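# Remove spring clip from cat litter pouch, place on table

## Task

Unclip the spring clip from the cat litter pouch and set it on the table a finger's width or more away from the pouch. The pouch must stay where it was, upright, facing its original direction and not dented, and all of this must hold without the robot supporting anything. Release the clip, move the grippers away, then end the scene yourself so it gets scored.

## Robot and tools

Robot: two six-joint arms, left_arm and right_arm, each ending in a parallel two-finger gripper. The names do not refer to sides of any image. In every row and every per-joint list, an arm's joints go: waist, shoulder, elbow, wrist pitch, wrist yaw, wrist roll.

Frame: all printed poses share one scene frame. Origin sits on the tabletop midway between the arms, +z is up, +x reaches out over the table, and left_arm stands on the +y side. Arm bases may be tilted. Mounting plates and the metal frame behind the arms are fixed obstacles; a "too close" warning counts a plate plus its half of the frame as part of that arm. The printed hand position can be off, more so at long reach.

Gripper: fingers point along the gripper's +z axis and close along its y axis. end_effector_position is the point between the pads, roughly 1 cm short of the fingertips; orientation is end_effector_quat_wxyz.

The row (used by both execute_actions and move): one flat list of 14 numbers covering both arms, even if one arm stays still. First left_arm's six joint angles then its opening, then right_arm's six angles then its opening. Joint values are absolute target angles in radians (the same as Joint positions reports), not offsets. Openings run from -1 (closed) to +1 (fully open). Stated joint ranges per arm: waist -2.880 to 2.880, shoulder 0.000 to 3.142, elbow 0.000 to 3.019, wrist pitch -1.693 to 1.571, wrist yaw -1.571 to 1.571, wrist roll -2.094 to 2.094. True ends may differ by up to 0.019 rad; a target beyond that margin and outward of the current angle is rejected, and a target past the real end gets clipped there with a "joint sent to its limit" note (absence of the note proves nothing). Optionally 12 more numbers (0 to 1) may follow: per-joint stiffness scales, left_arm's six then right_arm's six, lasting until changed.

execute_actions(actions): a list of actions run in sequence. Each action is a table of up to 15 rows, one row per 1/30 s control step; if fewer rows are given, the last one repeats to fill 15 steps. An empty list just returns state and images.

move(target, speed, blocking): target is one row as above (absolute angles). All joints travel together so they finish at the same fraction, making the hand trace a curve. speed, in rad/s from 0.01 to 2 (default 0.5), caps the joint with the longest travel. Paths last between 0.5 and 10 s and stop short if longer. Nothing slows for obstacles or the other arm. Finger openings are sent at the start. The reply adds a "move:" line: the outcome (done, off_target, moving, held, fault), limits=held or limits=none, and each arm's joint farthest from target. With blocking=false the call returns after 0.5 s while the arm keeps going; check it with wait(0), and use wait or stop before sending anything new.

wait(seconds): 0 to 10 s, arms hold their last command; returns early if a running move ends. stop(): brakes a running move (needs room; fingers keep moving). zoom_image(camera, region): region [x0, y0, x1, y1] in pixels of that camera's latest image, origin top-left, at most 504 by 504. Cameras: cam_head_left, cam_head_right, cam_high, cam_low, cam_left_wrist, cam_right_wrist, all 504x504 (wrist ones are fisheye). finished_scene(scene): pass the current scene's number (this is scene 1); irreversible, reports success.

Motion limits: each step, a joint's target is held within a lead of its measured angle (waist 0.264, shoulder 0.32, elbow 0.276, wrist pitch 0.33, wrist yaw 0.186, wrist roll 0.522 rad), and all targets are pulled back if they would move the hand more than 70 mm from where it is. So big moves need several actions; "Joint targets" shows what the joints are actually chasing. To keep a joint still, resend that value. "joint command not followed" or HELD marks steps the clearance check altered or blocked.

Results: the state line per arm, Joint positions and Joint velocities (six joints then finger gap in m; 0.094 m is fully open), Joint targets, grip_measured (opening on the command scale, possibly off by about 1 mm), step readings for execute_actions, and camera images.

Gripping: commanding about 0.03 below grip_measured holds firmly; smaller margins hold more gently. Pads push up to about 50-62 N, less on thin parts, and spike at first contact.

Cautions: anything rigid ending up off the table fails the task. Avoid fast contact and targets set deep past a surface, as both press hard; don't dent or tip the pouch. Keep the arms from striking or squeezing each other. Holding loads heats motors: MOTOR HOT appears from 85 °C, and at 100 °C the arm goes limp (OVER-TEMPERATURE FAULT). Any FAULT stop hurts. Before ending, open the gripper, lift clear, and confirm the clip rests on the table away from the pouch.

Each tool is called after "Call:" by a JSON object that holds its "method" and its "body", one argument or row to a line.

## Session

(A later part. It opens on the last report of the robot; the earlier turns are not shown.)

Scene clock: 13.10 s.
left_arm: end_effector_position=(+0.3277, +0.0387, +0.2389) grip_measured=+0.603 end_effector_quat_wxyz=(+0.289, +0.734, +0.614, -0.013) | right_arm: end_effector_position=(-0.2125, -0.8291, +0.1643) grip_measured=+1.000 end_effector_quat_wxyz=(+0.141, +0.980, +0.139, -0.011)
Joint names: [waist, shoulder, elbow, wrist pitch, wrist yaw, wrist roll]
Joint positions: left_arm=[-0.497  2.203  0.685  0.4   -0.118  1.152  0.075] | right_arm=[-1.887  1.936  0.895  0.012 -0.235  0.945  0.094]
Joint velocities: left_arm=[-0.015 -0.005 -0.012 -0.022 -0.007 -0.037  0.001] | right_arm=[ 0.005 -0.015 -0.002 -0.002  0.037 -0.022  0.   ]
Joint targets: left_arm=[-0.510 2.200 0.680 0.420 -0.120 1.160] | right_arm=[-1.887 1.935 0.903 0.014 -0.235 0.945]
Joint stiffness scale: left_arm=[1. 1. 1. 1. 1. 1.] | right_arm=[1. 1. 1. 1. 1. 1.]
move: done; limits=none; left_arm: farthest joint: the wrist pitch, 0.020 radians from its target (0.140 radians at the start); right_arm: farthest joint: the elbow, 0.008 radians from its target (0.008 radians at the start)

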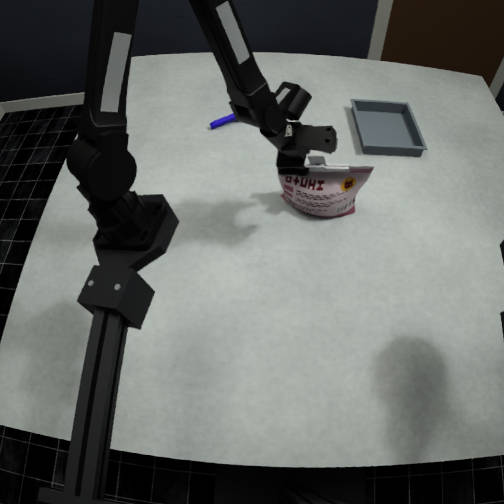

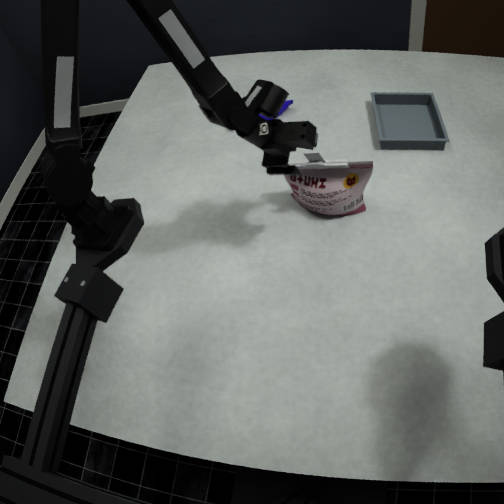

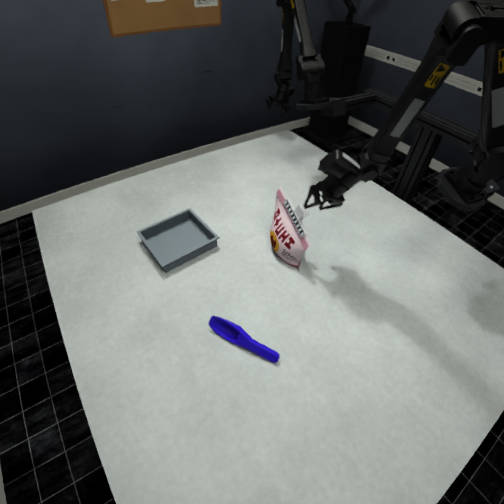

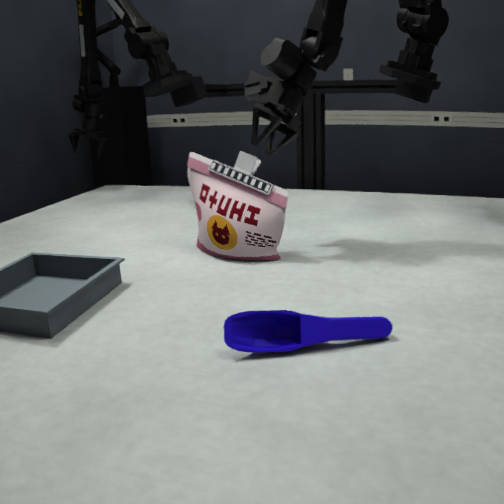

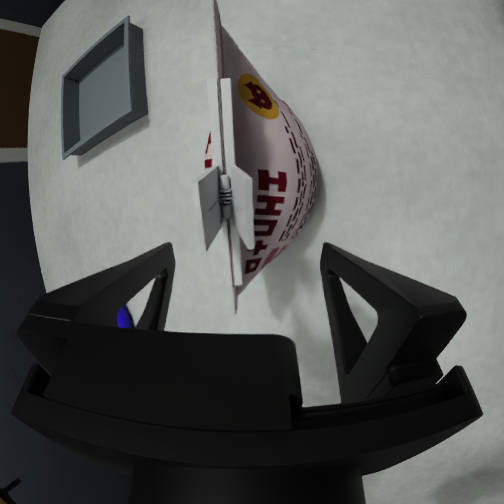

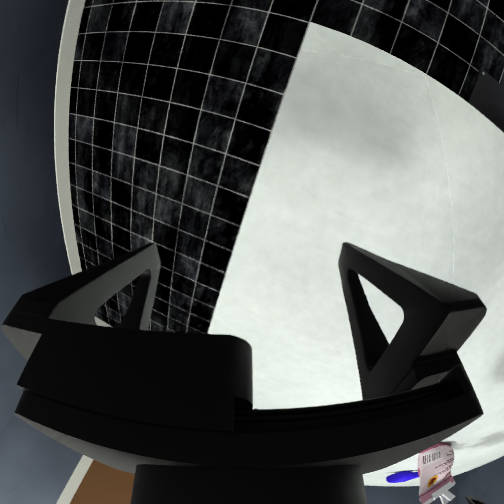

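Call:
{"method": "move", "body": {
  "target": [-0.505,2.295,0.775,0.43,-0.12,1.125,0.6,-1.887,1.935,0.903,0.014,-0.235,0.945,1],
  "speed": 0.15
}}

Call:
{"method": "zoom_image", "body": {
  "camera": "cam_low",
  "region": [170,60,330,220]
}}

Scene clock: 14.33 s.
left_arm: end_effector_position=(+0.3373, +0.0217, +0.2159) grip_measured=+0.603 end_effector_quat_wxyz=(+0.287, +0.729, +0.621, -0.016) | right_arm: end_effector_position=(-0.2125, -0.8291, +0.1643) grip_measured=+1.000 end_effector_quat_wxyz=(+0.141, +0.980, +0.139, -0.011)
Joint names: [waist, shoulder, elbow, wrist pitch, wrist yaw, wrist roll]
Joint positions: left_arm=[-0.497  2.29   0.757  0.41  -0.118  1.133  0.075] | right_arm=[-1.887  1.936  0.895  0.012 -0.235  0.945  0.094]
Joint velocities: left_arm=[-0.005 -0.005  0.022 -0.017 -0.066  0.051 -0.001] | right_arm=[ 0.005 -0.015  0.002 -0.007 -0.022  0.007  0.   ]
Joint targets: left_arm=[-0.505 2.295 0.775 0.430 -0.120 1.125] | right_arm=[-1.887 1.935 0.903 0.014 -0.235 0.945]
Joint stiffness scale: left_arm=[1. 1. 1. 1. 1. 1.] | right_arm=[1. 1. 1. 1. 1. 1.]
move: done; limits=none; left_arm: farthest joint: the wrist pitch, 0.020 radians from its target (0.030 radians at the start); right_arm: farthest joint: the elbow, 0.008 radians from its target (0.008 radians at the start)

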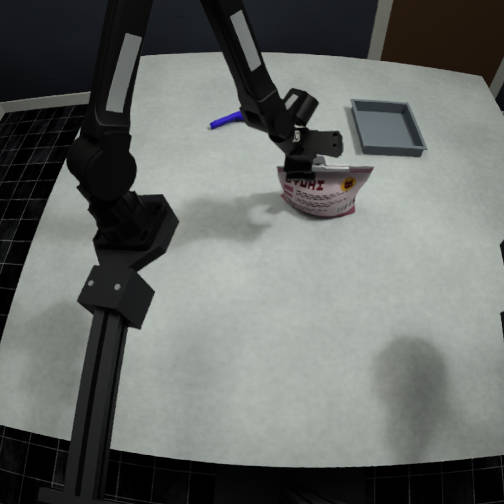

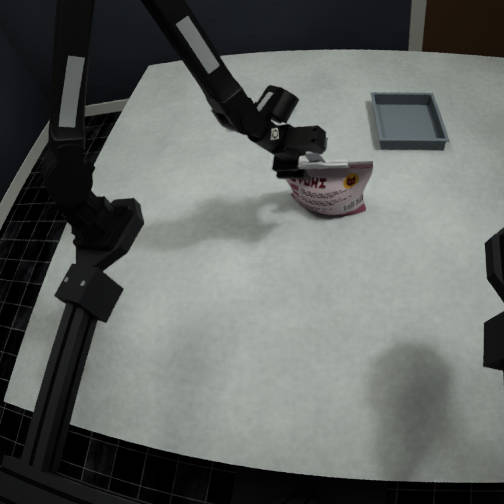

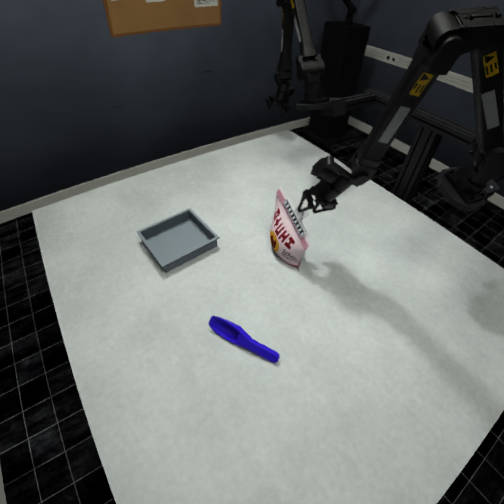

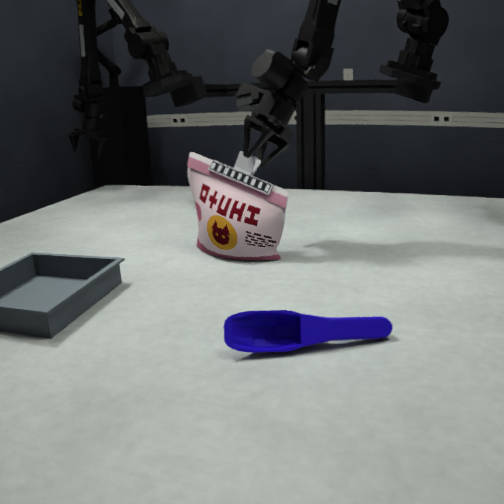

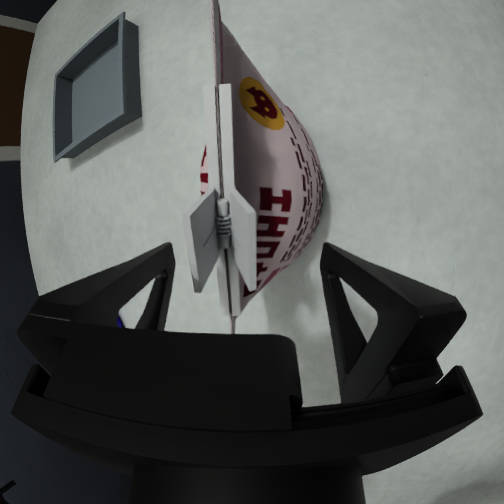

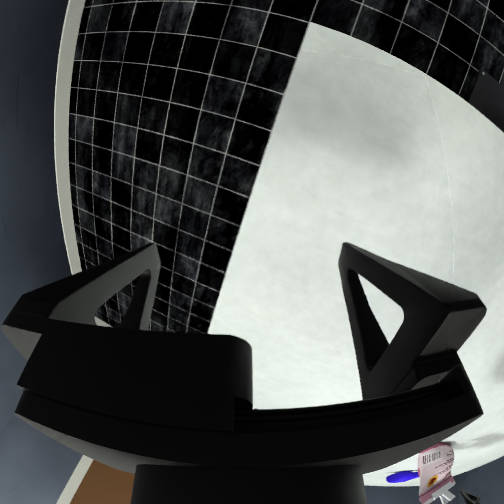

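Region (170, 60, 330, 220) of cam_low's 504x504 image, scaled by 3.150, with more detail than that image has.

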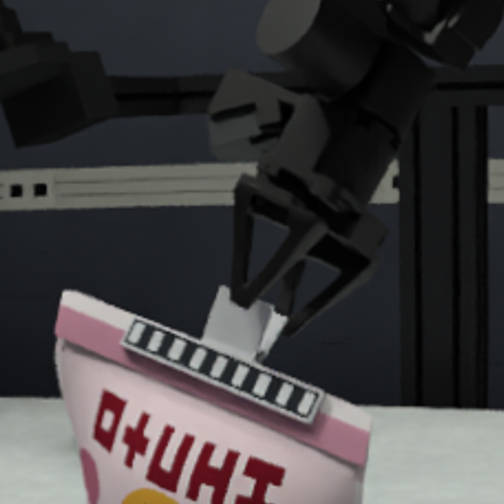

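Call:
{"method": "move", "body": {
  "target": [-0.465,2.33,0.822,0.435,-0.12,1.14,0.3,-1.887,1.935,0.903,0.014,-0.235,0.945,1],
  "speed": 0.1
}}

Call:
{"method": "zoom_image", "body": {
  "camera": "cam_low",
  "region": [170,60,330,220]
}}

Scene clock: 15.53 s.
left_arm: end_effector_position=(+0.3549, +0.0161, +0.2080) grip_measured=+0.303 end_effector_quat_wxyz=(+0.293, +0.720, +0.629, -0.013) | right_arm: end_effector_position=(-0.2125, -0.8291, +0.1643) grip_measured=+1.000 end_effector_quat_wxyz=(+0.141, +0.980, +0.139, -0.011)
Joint names: [waist, shoulder, elbow, wrist pitch, wrist yaw, wrist roll]
Joint positions: left_arm=[-0.478  2.322  0.803  0.416 -0.118  1.133  0.061] | right_arm=[-1.887  1.936  0.895  0.012 -0.235  0.945  0.094]
Joint velocities: left_arm=[-0.005 -0.015 -0.007 -0.017 -0.007 -0.007 -0.001] | right_arm=[-0.005 -0.005 -0.007 -0.002 -0.007 -0.022  0.   ]
Joint targets: left_arm=[-0.465 2.330 0.822 0.435 -0.120 1.140] | right_arm=[-1.887 1.935 0.903 0.014 -0.235 0.945]
Joint stiffness scale: left_arm=[1. 1. 1. 1. 1. 1.] | right_arm=[1. 1. 1. 1. 1. 1.]
move: done; limits=none; left_arm: farthest joint: the elbow, 0.019 radians from its target (0.065 radians at the start); right_arm: farthest joint: the elbow, 0.008 radians from its target (0.008 radians at the start)

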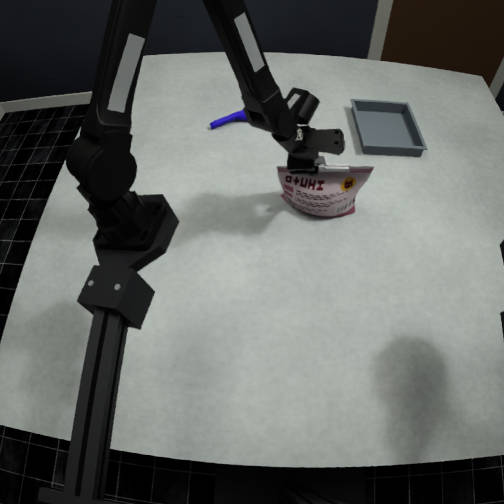

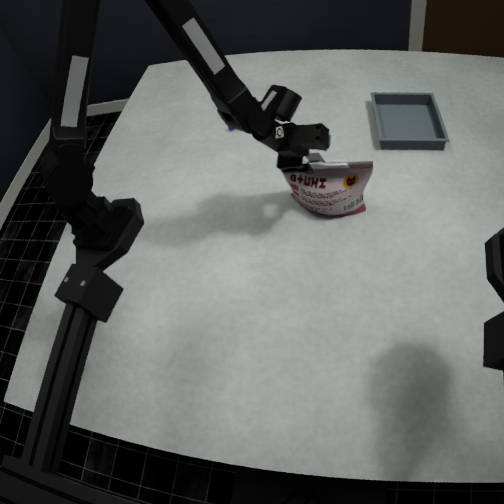

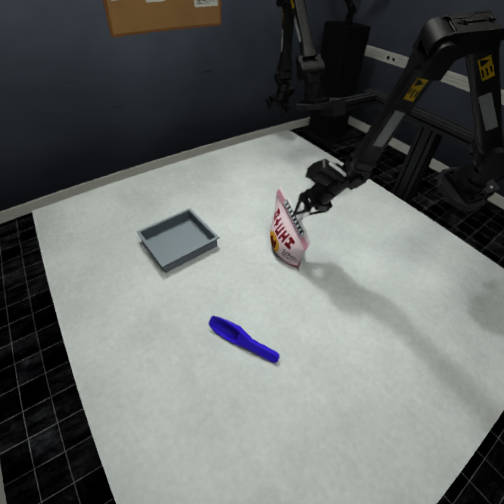

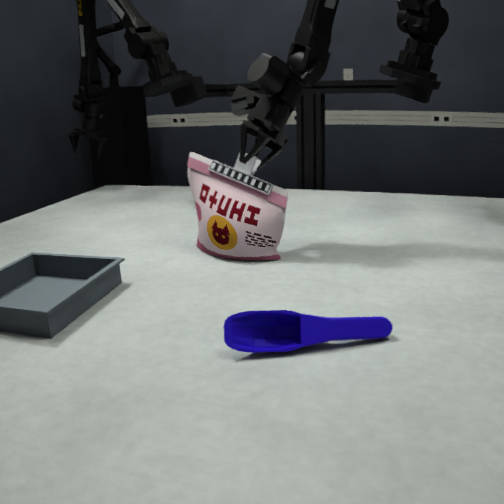

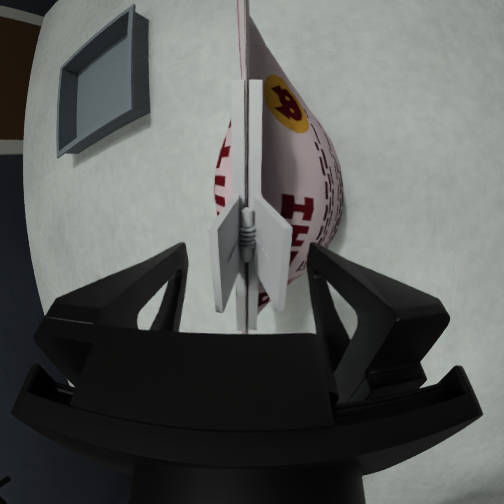

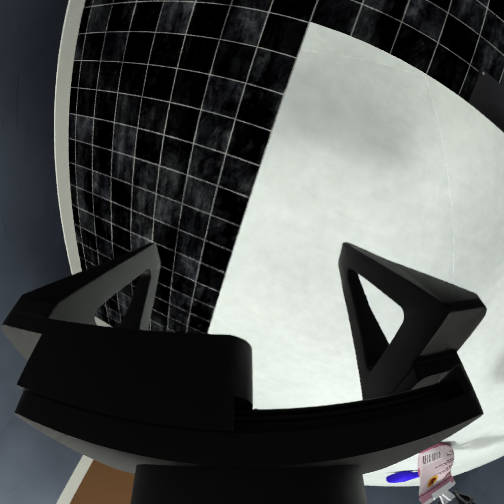

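Region (170, 60, 330, 220) of cam_low's 504x504 image, scaled by 3.150, with more detail than that image has.

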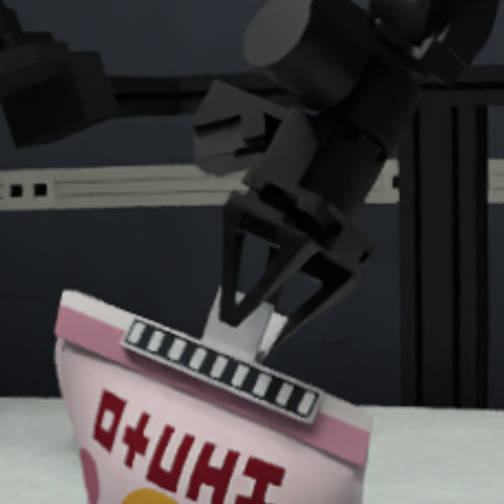

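Squeeze gradually.

Call:
{"method": "execute_actions", "body": {
  "actions": [
    [[-0.465,2.335,0.822,0.435,-0.12,1.14,-0.2,-1.887,1.935,0.903,0.014,-0.235,0.945,1]],
    [[-0.465,2.335,0.822,0.435,-0.12,1.14,-0.4,-1.887,1.935,0.903,0.014,-0.235,0.945,1]],
    [[-0.465,2.335,0.822,0.435,-0.12,1.14,-0.55,-1.887,1.935,0.903,0.014,-0.235,0.945,1]],
    [[-0.465,2.335,0.822,0.435,-0.12,1.14,-0.7,-1.887,1.935,0.903,0.014,-0.235,0.945,1]]
  ]
}}

Scene clock: 17.80 s.
left_arm: end_effector_position=(+0.3537, +0.0168, +0.2054) grip_measured=-0.632 end_effector_quat_wxyz=(+0.291, +0.721, +0.629, -0.013) | right_arm: end_effector_position=(-0.2125, -0.8291, +0.1643) grip_measured=+1.000 end_effector_quat_wxyz=(+0.141, +0.980, +0.139, -0.011)
Joint names: [waist, shoulder, elbow, wrist pitch, wrist yaw, wrist roll]
Joint positions: left_arm=[-0.477  2.328  0.803  0.418 -0.12   1.133  0.017] | right_arm=[-1.887  1.936  0.895  0.012 -0.235  0.945  0.094]
Joint velocities: left_arm=[-0.005 -0.005  0.007 -0.007 -0.037 -0.007  0.001] | right_arm=[-0.015 -0.015 -0.037 -0.007 -0.022 -0.007  0.   ]
Joint targets: left_arm=[-0.465 2.335 0.822 0.435 -0.120 1.140] | right_arm=[-1.887 1.935 0.903 0.014 -0.235 0.945]
Joint stiffness scale: left_arm=[1. 1. 1. 1. 1. 1.] | right_arm=[1. 1. 1. 1. 1. 1.]
Step readings (joint positions; steps 1 to 15: 1st action; 16 to 30: 2nd action; 31 to 45: 3rd action; 46 to 60: 4th action):
0: left_arm=[-0.478 2.322 0.803 0.416 -0.118 1.133] | right_arm=[-1.887 1.936 0.895 0.012 -0.235 0.945]
1: left_arm=[-0.478 2.323 0.803 0.416 -0.118 1.133] | right_arm=[-1.887 1.936 0.895 0.012 -0.235 0.945]
2: left_arm=[-0.478 2.323 0.803 0.416 -0.118 1.133] | right_arm=[-1.887 1.936 0.895 0.012 -0.235 0.945]
4: left_arm=[-0.478 2.325 0.803 0.416 -0.118 1.133] | right_arm=[-1.887 1.936 0.895 0.012 -0.235 0.945]
8: left_arm=[-0.478 2.328 0.803 0.416 -0.118 1.133] | right_arm=[-1.887 1.936 0.895 0.012 -0.235 0.945]
15: left_arm=[-0.478 2.328 0.803 0.416 -0.118 1.133] | right_arm=[-1.887 1.936 0.895 0.012 -0.235 0.945]
16: left_arm=[-0.478 2.328 0.803 0.416 -0.118 1.133] | right_arm=[-1.887 1.936 0.895 0.012 -0.235 0.945]
17: left_arm=[-0.478 2.328 0.803 0.416 -0.118 1.133] | right_arm=[-1.887 1.936 0.895 0.012 -0.235 0.945]
19: left_arm=[-0.478 2.328 0.803 0.417 -0.118 1.133] | right_arm=[-1.887 1.936 0.895 0.012 -0.235 0.945]
23: left_arm=[-0.478 2.328 0.803 0.417 -0.118 1.133] | right_arm=[-1.887 1.936 0.895 0.012 -0.235 0.945]
30: left_arm=[-0.478 2.328 0.803 0.417 -0.118 1.133] | right_arm=[-1.887 1.936 0.895 0.012 -0.235 0.945]
31: left_arm=[-0.478 2.328 0.803 0.417 -0.119 1.133] | right_arm=[-1.887 1.936 0.895 0.012 -0.235 0.945]
32: left_arm=[-0.478 2.328 0.803 0.417 -0.119 1.133] | right_arm=[-1.887 1.936 0.895 0.012 -0.235 0.945]
34: left_arm=[-0.477 2.328 0.803 0.417 -0.119 1.133] | right_arm=[-1.887 1.936 0.895 0.012 -0.235 0.945]
38: left_arm=[-0.477 2.328 0.803 0.417 -0.119 1.133] | right_arm=[-1.887 1.936 0.895 0.012 -0.235 0.945]
45: left_arm=[-0.477 2.328 0.803 0.417 -0.119 1.133] | right_arm=[-1.887 1.936 0.895 0.012 -0.235 0.945]
46: left_arm=[-0.477 2.328 0.803 0.417 -0.119 1.133] | right_arm=[-1.887 1.936 0.895 0.012 -0.235 0.945]
47: left_arm=[-0.477 2.328 0.803 0.417 -0.119 1.133] | right_arm=[-1.887 1.936 0.895 0.012 -0.235 0.945]
49: left_arm=[-0.477 2.328 0.803 0.418 -0.120 1.133] | right_arm=[-1.887 1.936 0.895 0.012 -0.235 0.945]
53: left_arm=[-0.477 2.328 0.803 0.418 -0.120 1.133] | right_arm=[-1.887 1.936 0.895 0.012 -0.235 0.945]
60: Joint positions above

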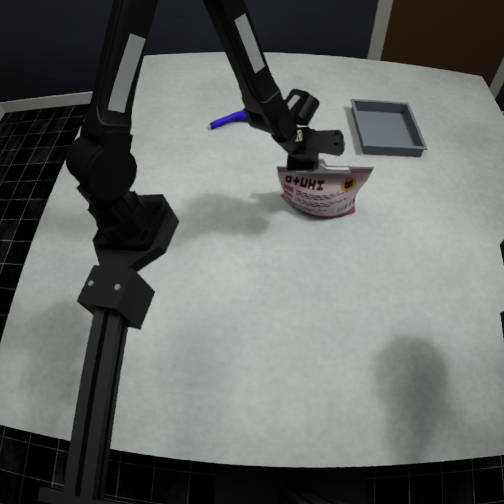

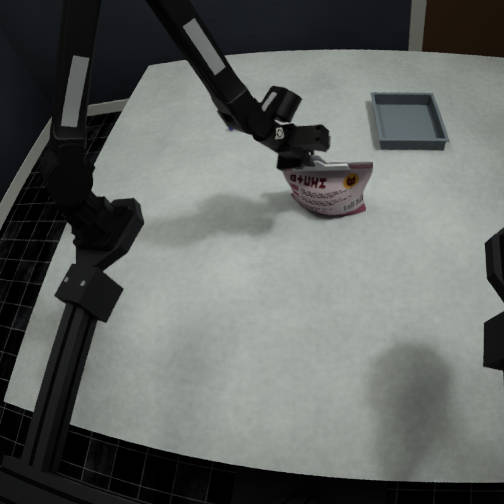

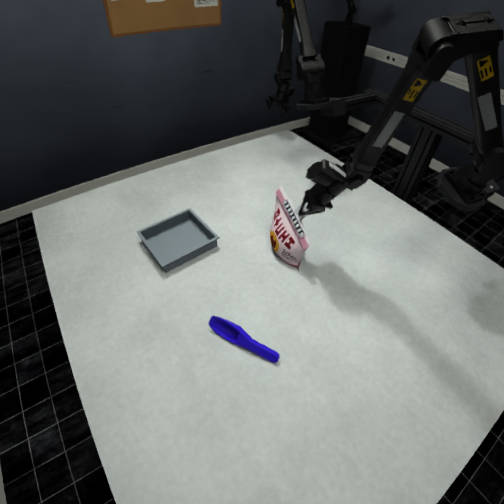

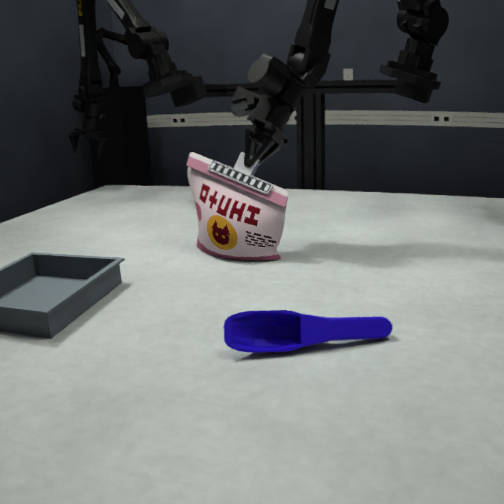

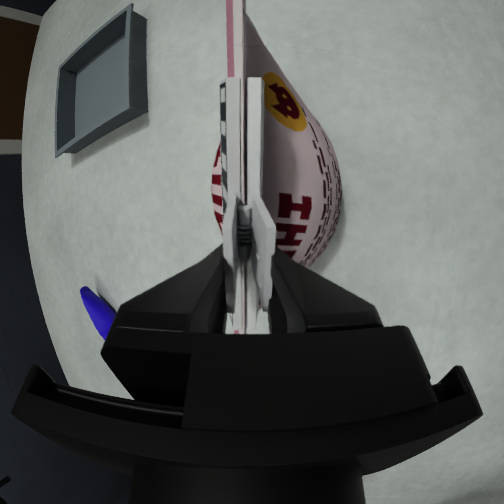

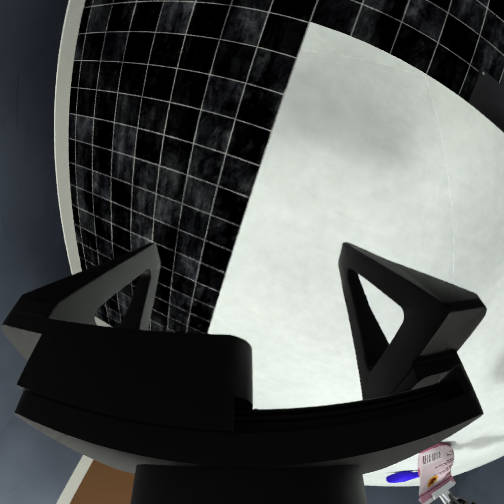

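Call:
{"method": "move", "body": {
  "target": [-0.465,2.15,0.66,0.42,-0.12,1.14,-0.68,-1.887,1.935,0.903,0.014,-0.235,0.945,1],
  "speed": 0.1
}}

Scene clock: 20.10 s.
left_arm: end_effector_position=(+0.3372, +0.0469, +0.2496) grip_measured=-0.632 end_effector_quat_wxyz=(+0.302, +0.717, +0.629, -0.010) | right_arm: end_effector_position=(-0.2125, -0.8291, +0.1643) grip_measured=+1.000 end_effector_quat_wxyz=(+0.141, +0.980, +0.139, -0.011)
Joint names: [waist, shoulder, elbow, wrist pitch, wrist yaw, wrist roll]
Joint positions: left_arm=[-0.477  2.169  0.667  0.418 -0.12   1.133  0.017] | right_arm=[-1.887  1.936  0.895  0.012 -0.235  0.945  0.094]
Joint velocities: left_arm=[ 0.015  0.005 -0.012 -0.012  0.022  0.007  0.001] | right_arm=[-0.005 -0.015  0.007 -0.007 -0.007 -0.007  0.   ]
Joint targets: left_arm=[-0.465 2.150 0.660 0.420 -0.120 1.140] | right_arm=[-1.887 1.935 0.903 0.014 -0.235 0.945]
Joint stiffness scale: left_arm=[1. 1. 1. 1. 1. 1.] | right_arm=[1. 1. 1. 1. 1. 1.]
move: done; limits=none; left_arm: farthest joint: the shoulder, 0.019 radians from its target (0.178 radians at the start); right_arm: farthest joint: the elbow, 0.008 radians from its target (0.008 radians at the start)

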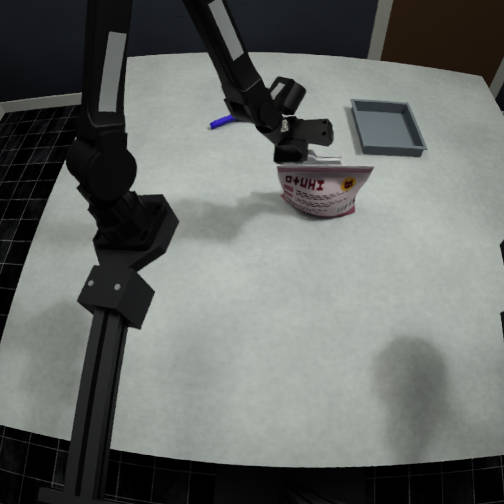

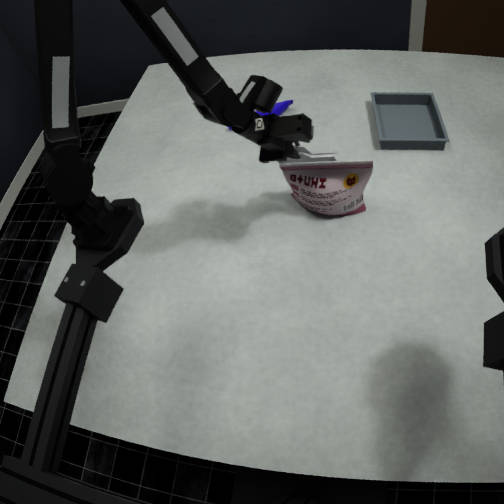

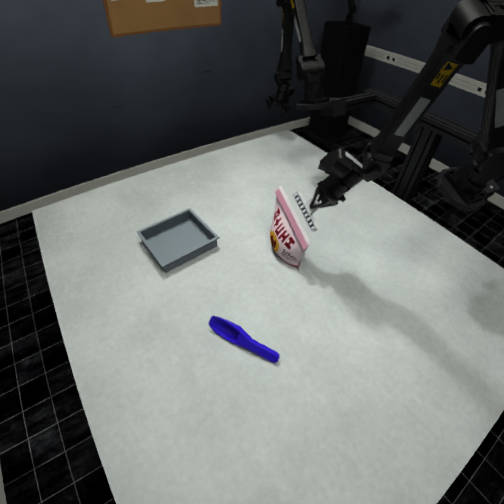

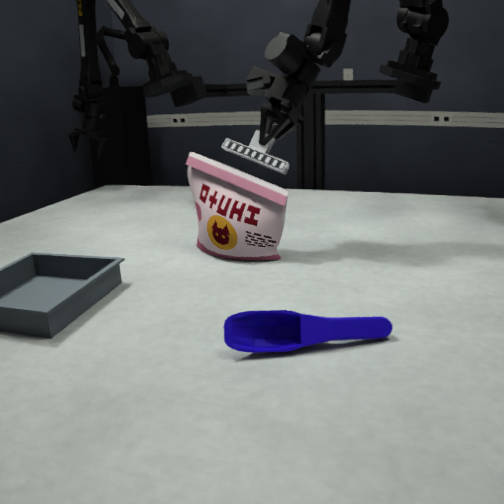

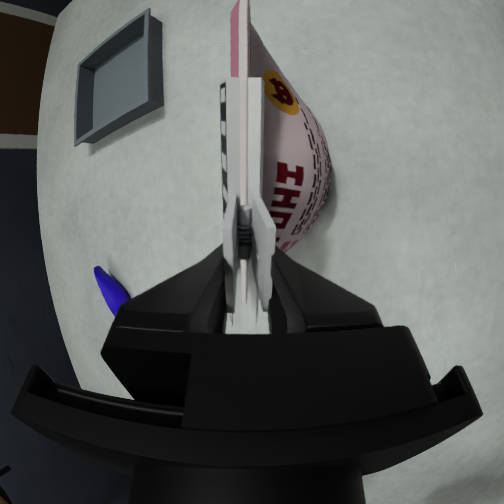

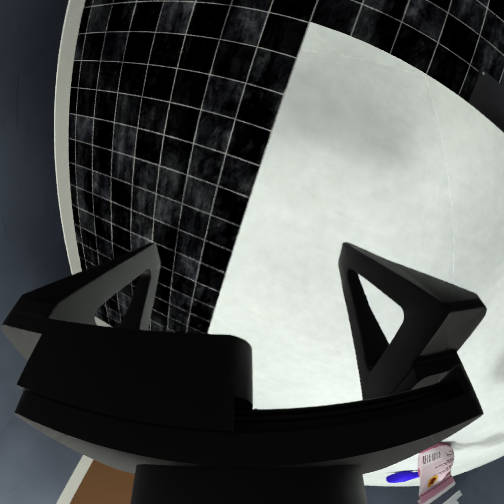

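Call:
{"method": "move", "body": {
  "target": [-0.465,1.95,0.6,0.3,-0.12,1.14,-0.68,-1.887,1.935,0.903,0.014,-0.235,0.945,1],
  "speed": 0.3
}}

Call:
{"method": "move", "body": {
  "target": [0.5,2.0,0.65,0.3,-0.3,1.57,-0.68,-1.887,1.935,0.903,0.014,-0.235,0.945,1],
  "speed": 0.6
}}

Call:
{"method": "move", "body": {
  "target": [0.5,2.3,0.85,0.4,-0.3,1.57,-0.68,-1.887,1.935,0.903,0.014,-0.235,0.945,1],
  "speed": 0.3
}}

Scene clock: 21.50 s.
left_arm: end_effector_position=(+0.3438, +0.0636, +0.3090) grip_measured=-0.632 end_effector_quat_wxyz=(+0.319, +0.709, +0.628, -0.006) | right_arm: end_effector_position=(-0.2125, -0.8291, +0.1643) grip_measured=+1.000 end_effector_quat_wxyz=(+0.141, +0.980, +0.139, -0.011)
Joint names: [waist, shoulder, elbow, wrist pitch, wrist yaw, wrist roll]
Joint positions: left_arm=[-0.477  1.962  0.607  0.31  -0.12   1.133  0.017] | right_arm=[-1.887  1.936  0.895  0.012 -0.235  0.945  0.094]
Joint velocities: left_arm=[-0.015 -0.015  0.022 -0.022  0.022 -0.066  0.001] | right_arm=[-0.005 -0.005  0.007  0.007  0.037 -0.022  0.   ]
Joint targets: left_arm=[-0.465 1.950 0.600 0.300 -0.120 1.140] | right_arm=[-1.887 1.935 0.903 0.014 -0.235 0.945]
Joint stiffness scale: left_arm=[1. 1. 1. 1. 1. 1.] | right_arm=[1. 1. 1. 1. 1. 1.]
move: done; limits=none; left_arm: farthest joint: the waist, 0.012 radians from its target (0.012 radians at the start); right_arm: farthest joint: the elbow, 0.008 radians from its target (0.008 radians at the start)

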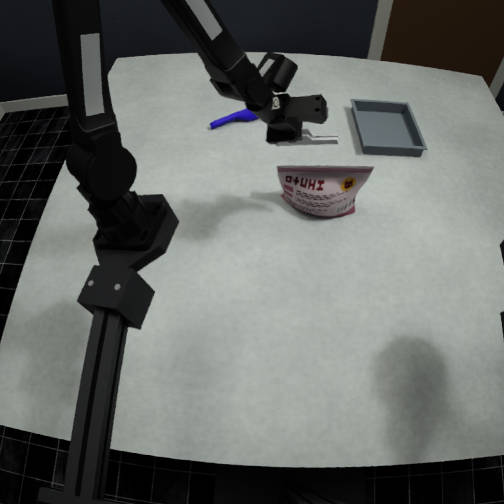

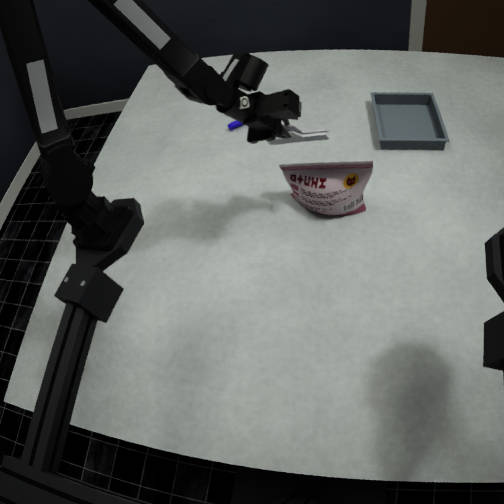

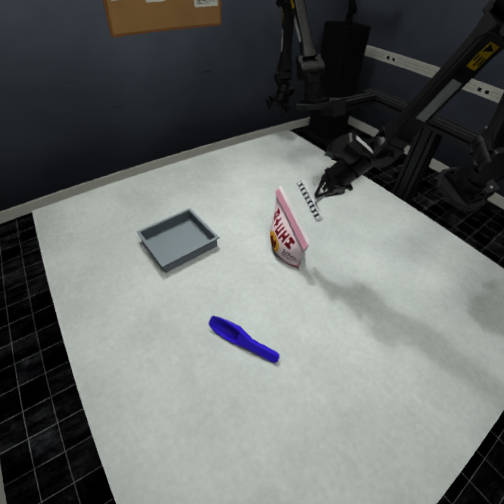

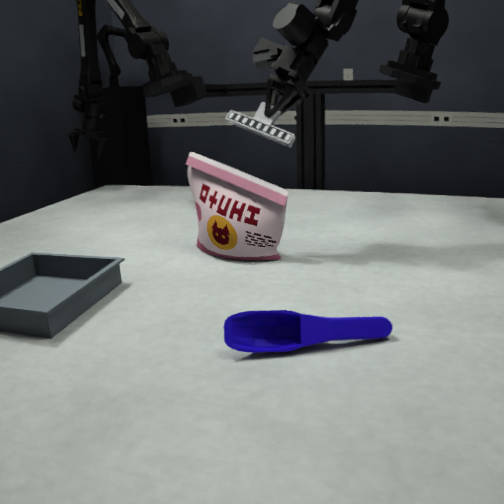

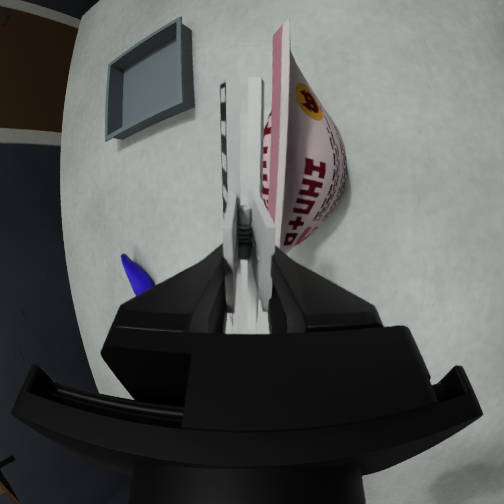

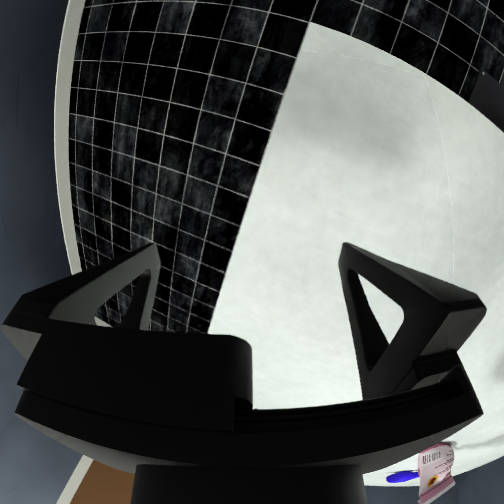

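Scene clock: 23.83 s.
left_arm: end_effector_position=(+0.3911, +0.4793, +0.1782) grip_measured=-0.632 end_effector_quat_wxyz=(+0.079, +0.531, +0.830, +0.151) | right_arm: end_effector_position=(-0.2125, -0.8291, +0.1643) grip_measured=+1.000 end_effector_quat_wxyz=(+0.141, +0.980, +0.139, -0.011)
Joint names: [waist, shoulder, elbow, wrist pitch, wrist yaw, wrist roll]
Joint positions: left_arm=[ 0.503  1.995  0.637  0.31  -0.3    1.562  0.017] | right_arm=[-1.887  1.936  0.895  0.012 -0.235  0.945  0.094]
Joint velocities: left_arm=[-0.005  0.005 -0.012  0.007 -0.007  0.007 -0.001] | right_arm=[-0.005 -0.005  0.002  0.002  0.022 -0.007  0.   ]
Joint targets: left_arm=[0.500 2.000 0.650 0.300 -0.300 1.570] | right_arm=[-1.887 1.935 0.903 0.014 -0.235 0.945]
Joint stiffness scale: left_arm=[1. 1. 1. 1. 1. 1.] | right_arm=[1. 1. 1. 1. 1. 1.]
move: done; limits=none; left_arm: farthest joint: the elbow, 0.013 radians from its target (0.043 radians at the start); right_arm: farthest joint: the elbow, 0.008 radians from its target (0.008 radians at the start)

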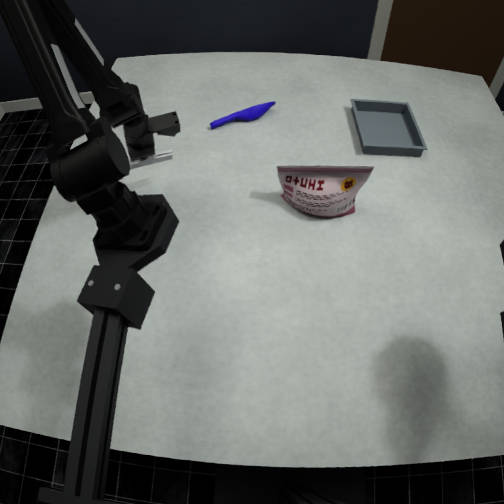

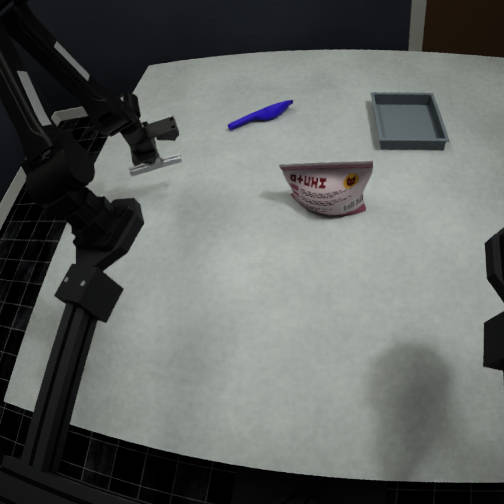

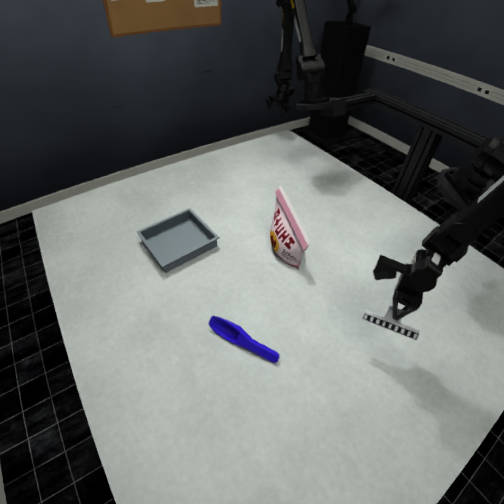

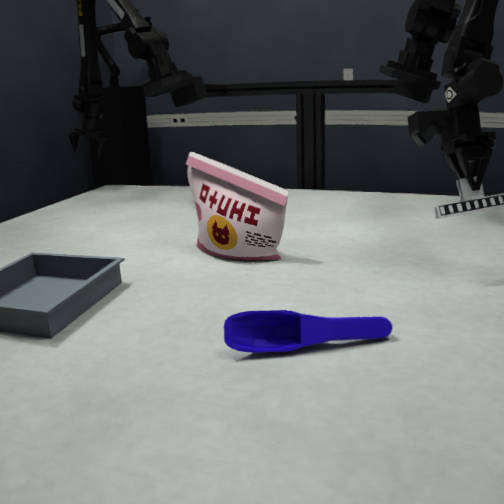

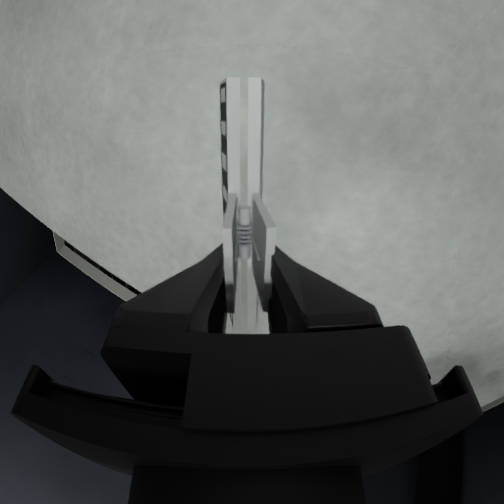

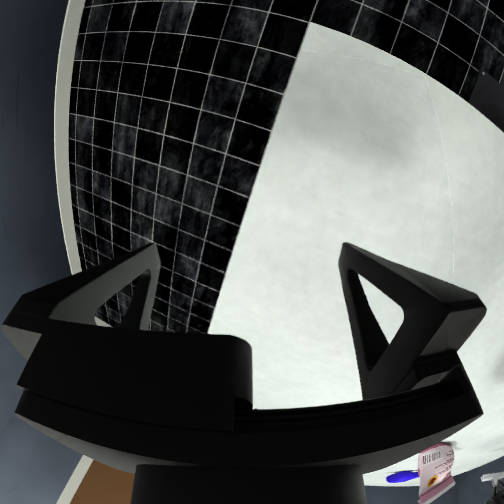

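Scene clock: 25.27 s.
left_arm: end_effector_position=(+0.4222, +0.4645, +0.0844) grip_measured=-0.632 end_effector_quat_wxyz=(+0.070, +0.536, +0.829, +0.139) | right_arm: end_effector_position=(-0.2125, -0.8291, +0.1643) grip_measured=+1.000 end_effector_quat_wxyz=(+0.141, +0.980, +0.139, -0.011)
Joint names: [waist, shoulder, elbow, wrist pitch, wrist yaw, wrist roll]
Joint positions: left_arm=[ 0.503  2.304  0.843  0.383 -0.3    1.563  0.017] | right_arm=[-1.887  1.936  0.895  0.012 -0.235  0.945  0.094]
Joint velocities: left_arm=[-0.005 -0.005  0.002  0.007 -0.022 -0.007  0.   ] | right_arm=[-0.005 -0.005  0.002 -0.007  0.022  0.037  0.   ]
Joint targets: left_arm=[0.500 2.300 0.850 0.400 -0.300 1.570] | right_arm=[-1.887 1.935 0.903 0.014 -0.235 0.945]
Joint stiffness scale: left_arm=[1. 1. 1. 1. 1. 1.] | right_arm=[1. 1. 1. 1. 1. 1.]
move: done; limits=none; left_arm: farthest joint: the wrist pitch, 0.017 radians from its target (0.090 radians at the start); right_arm: farthest joint: the elbow, 0.008 radians from its target (0.008 radians at the start)

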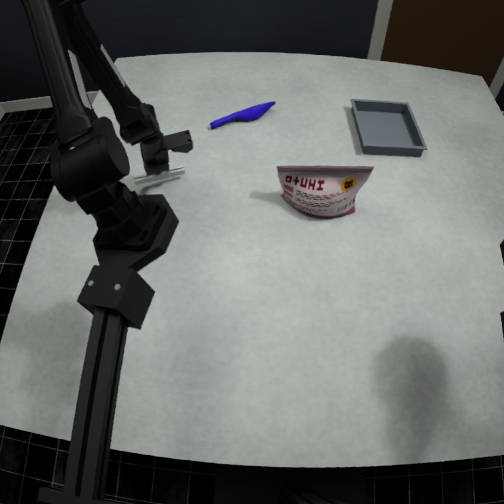

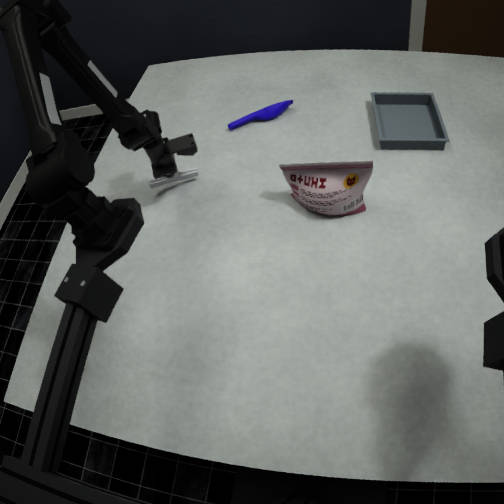

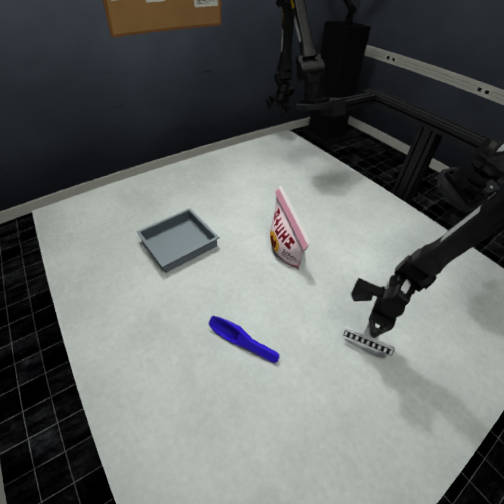

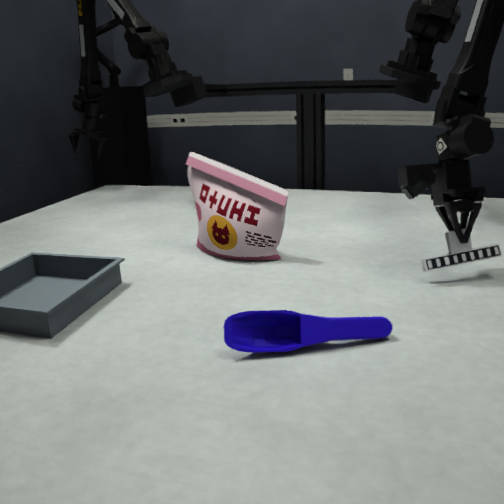

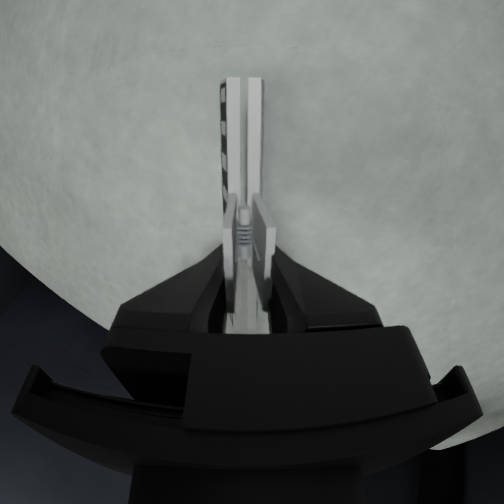

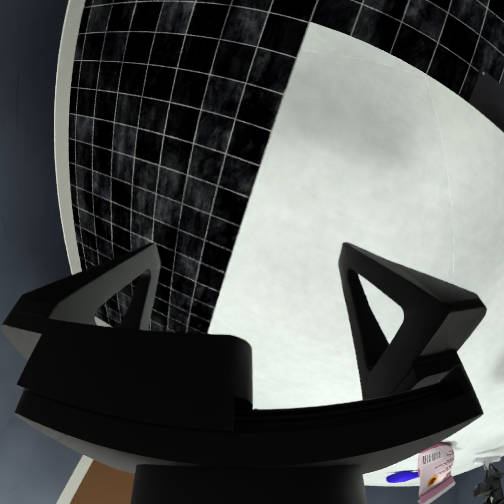

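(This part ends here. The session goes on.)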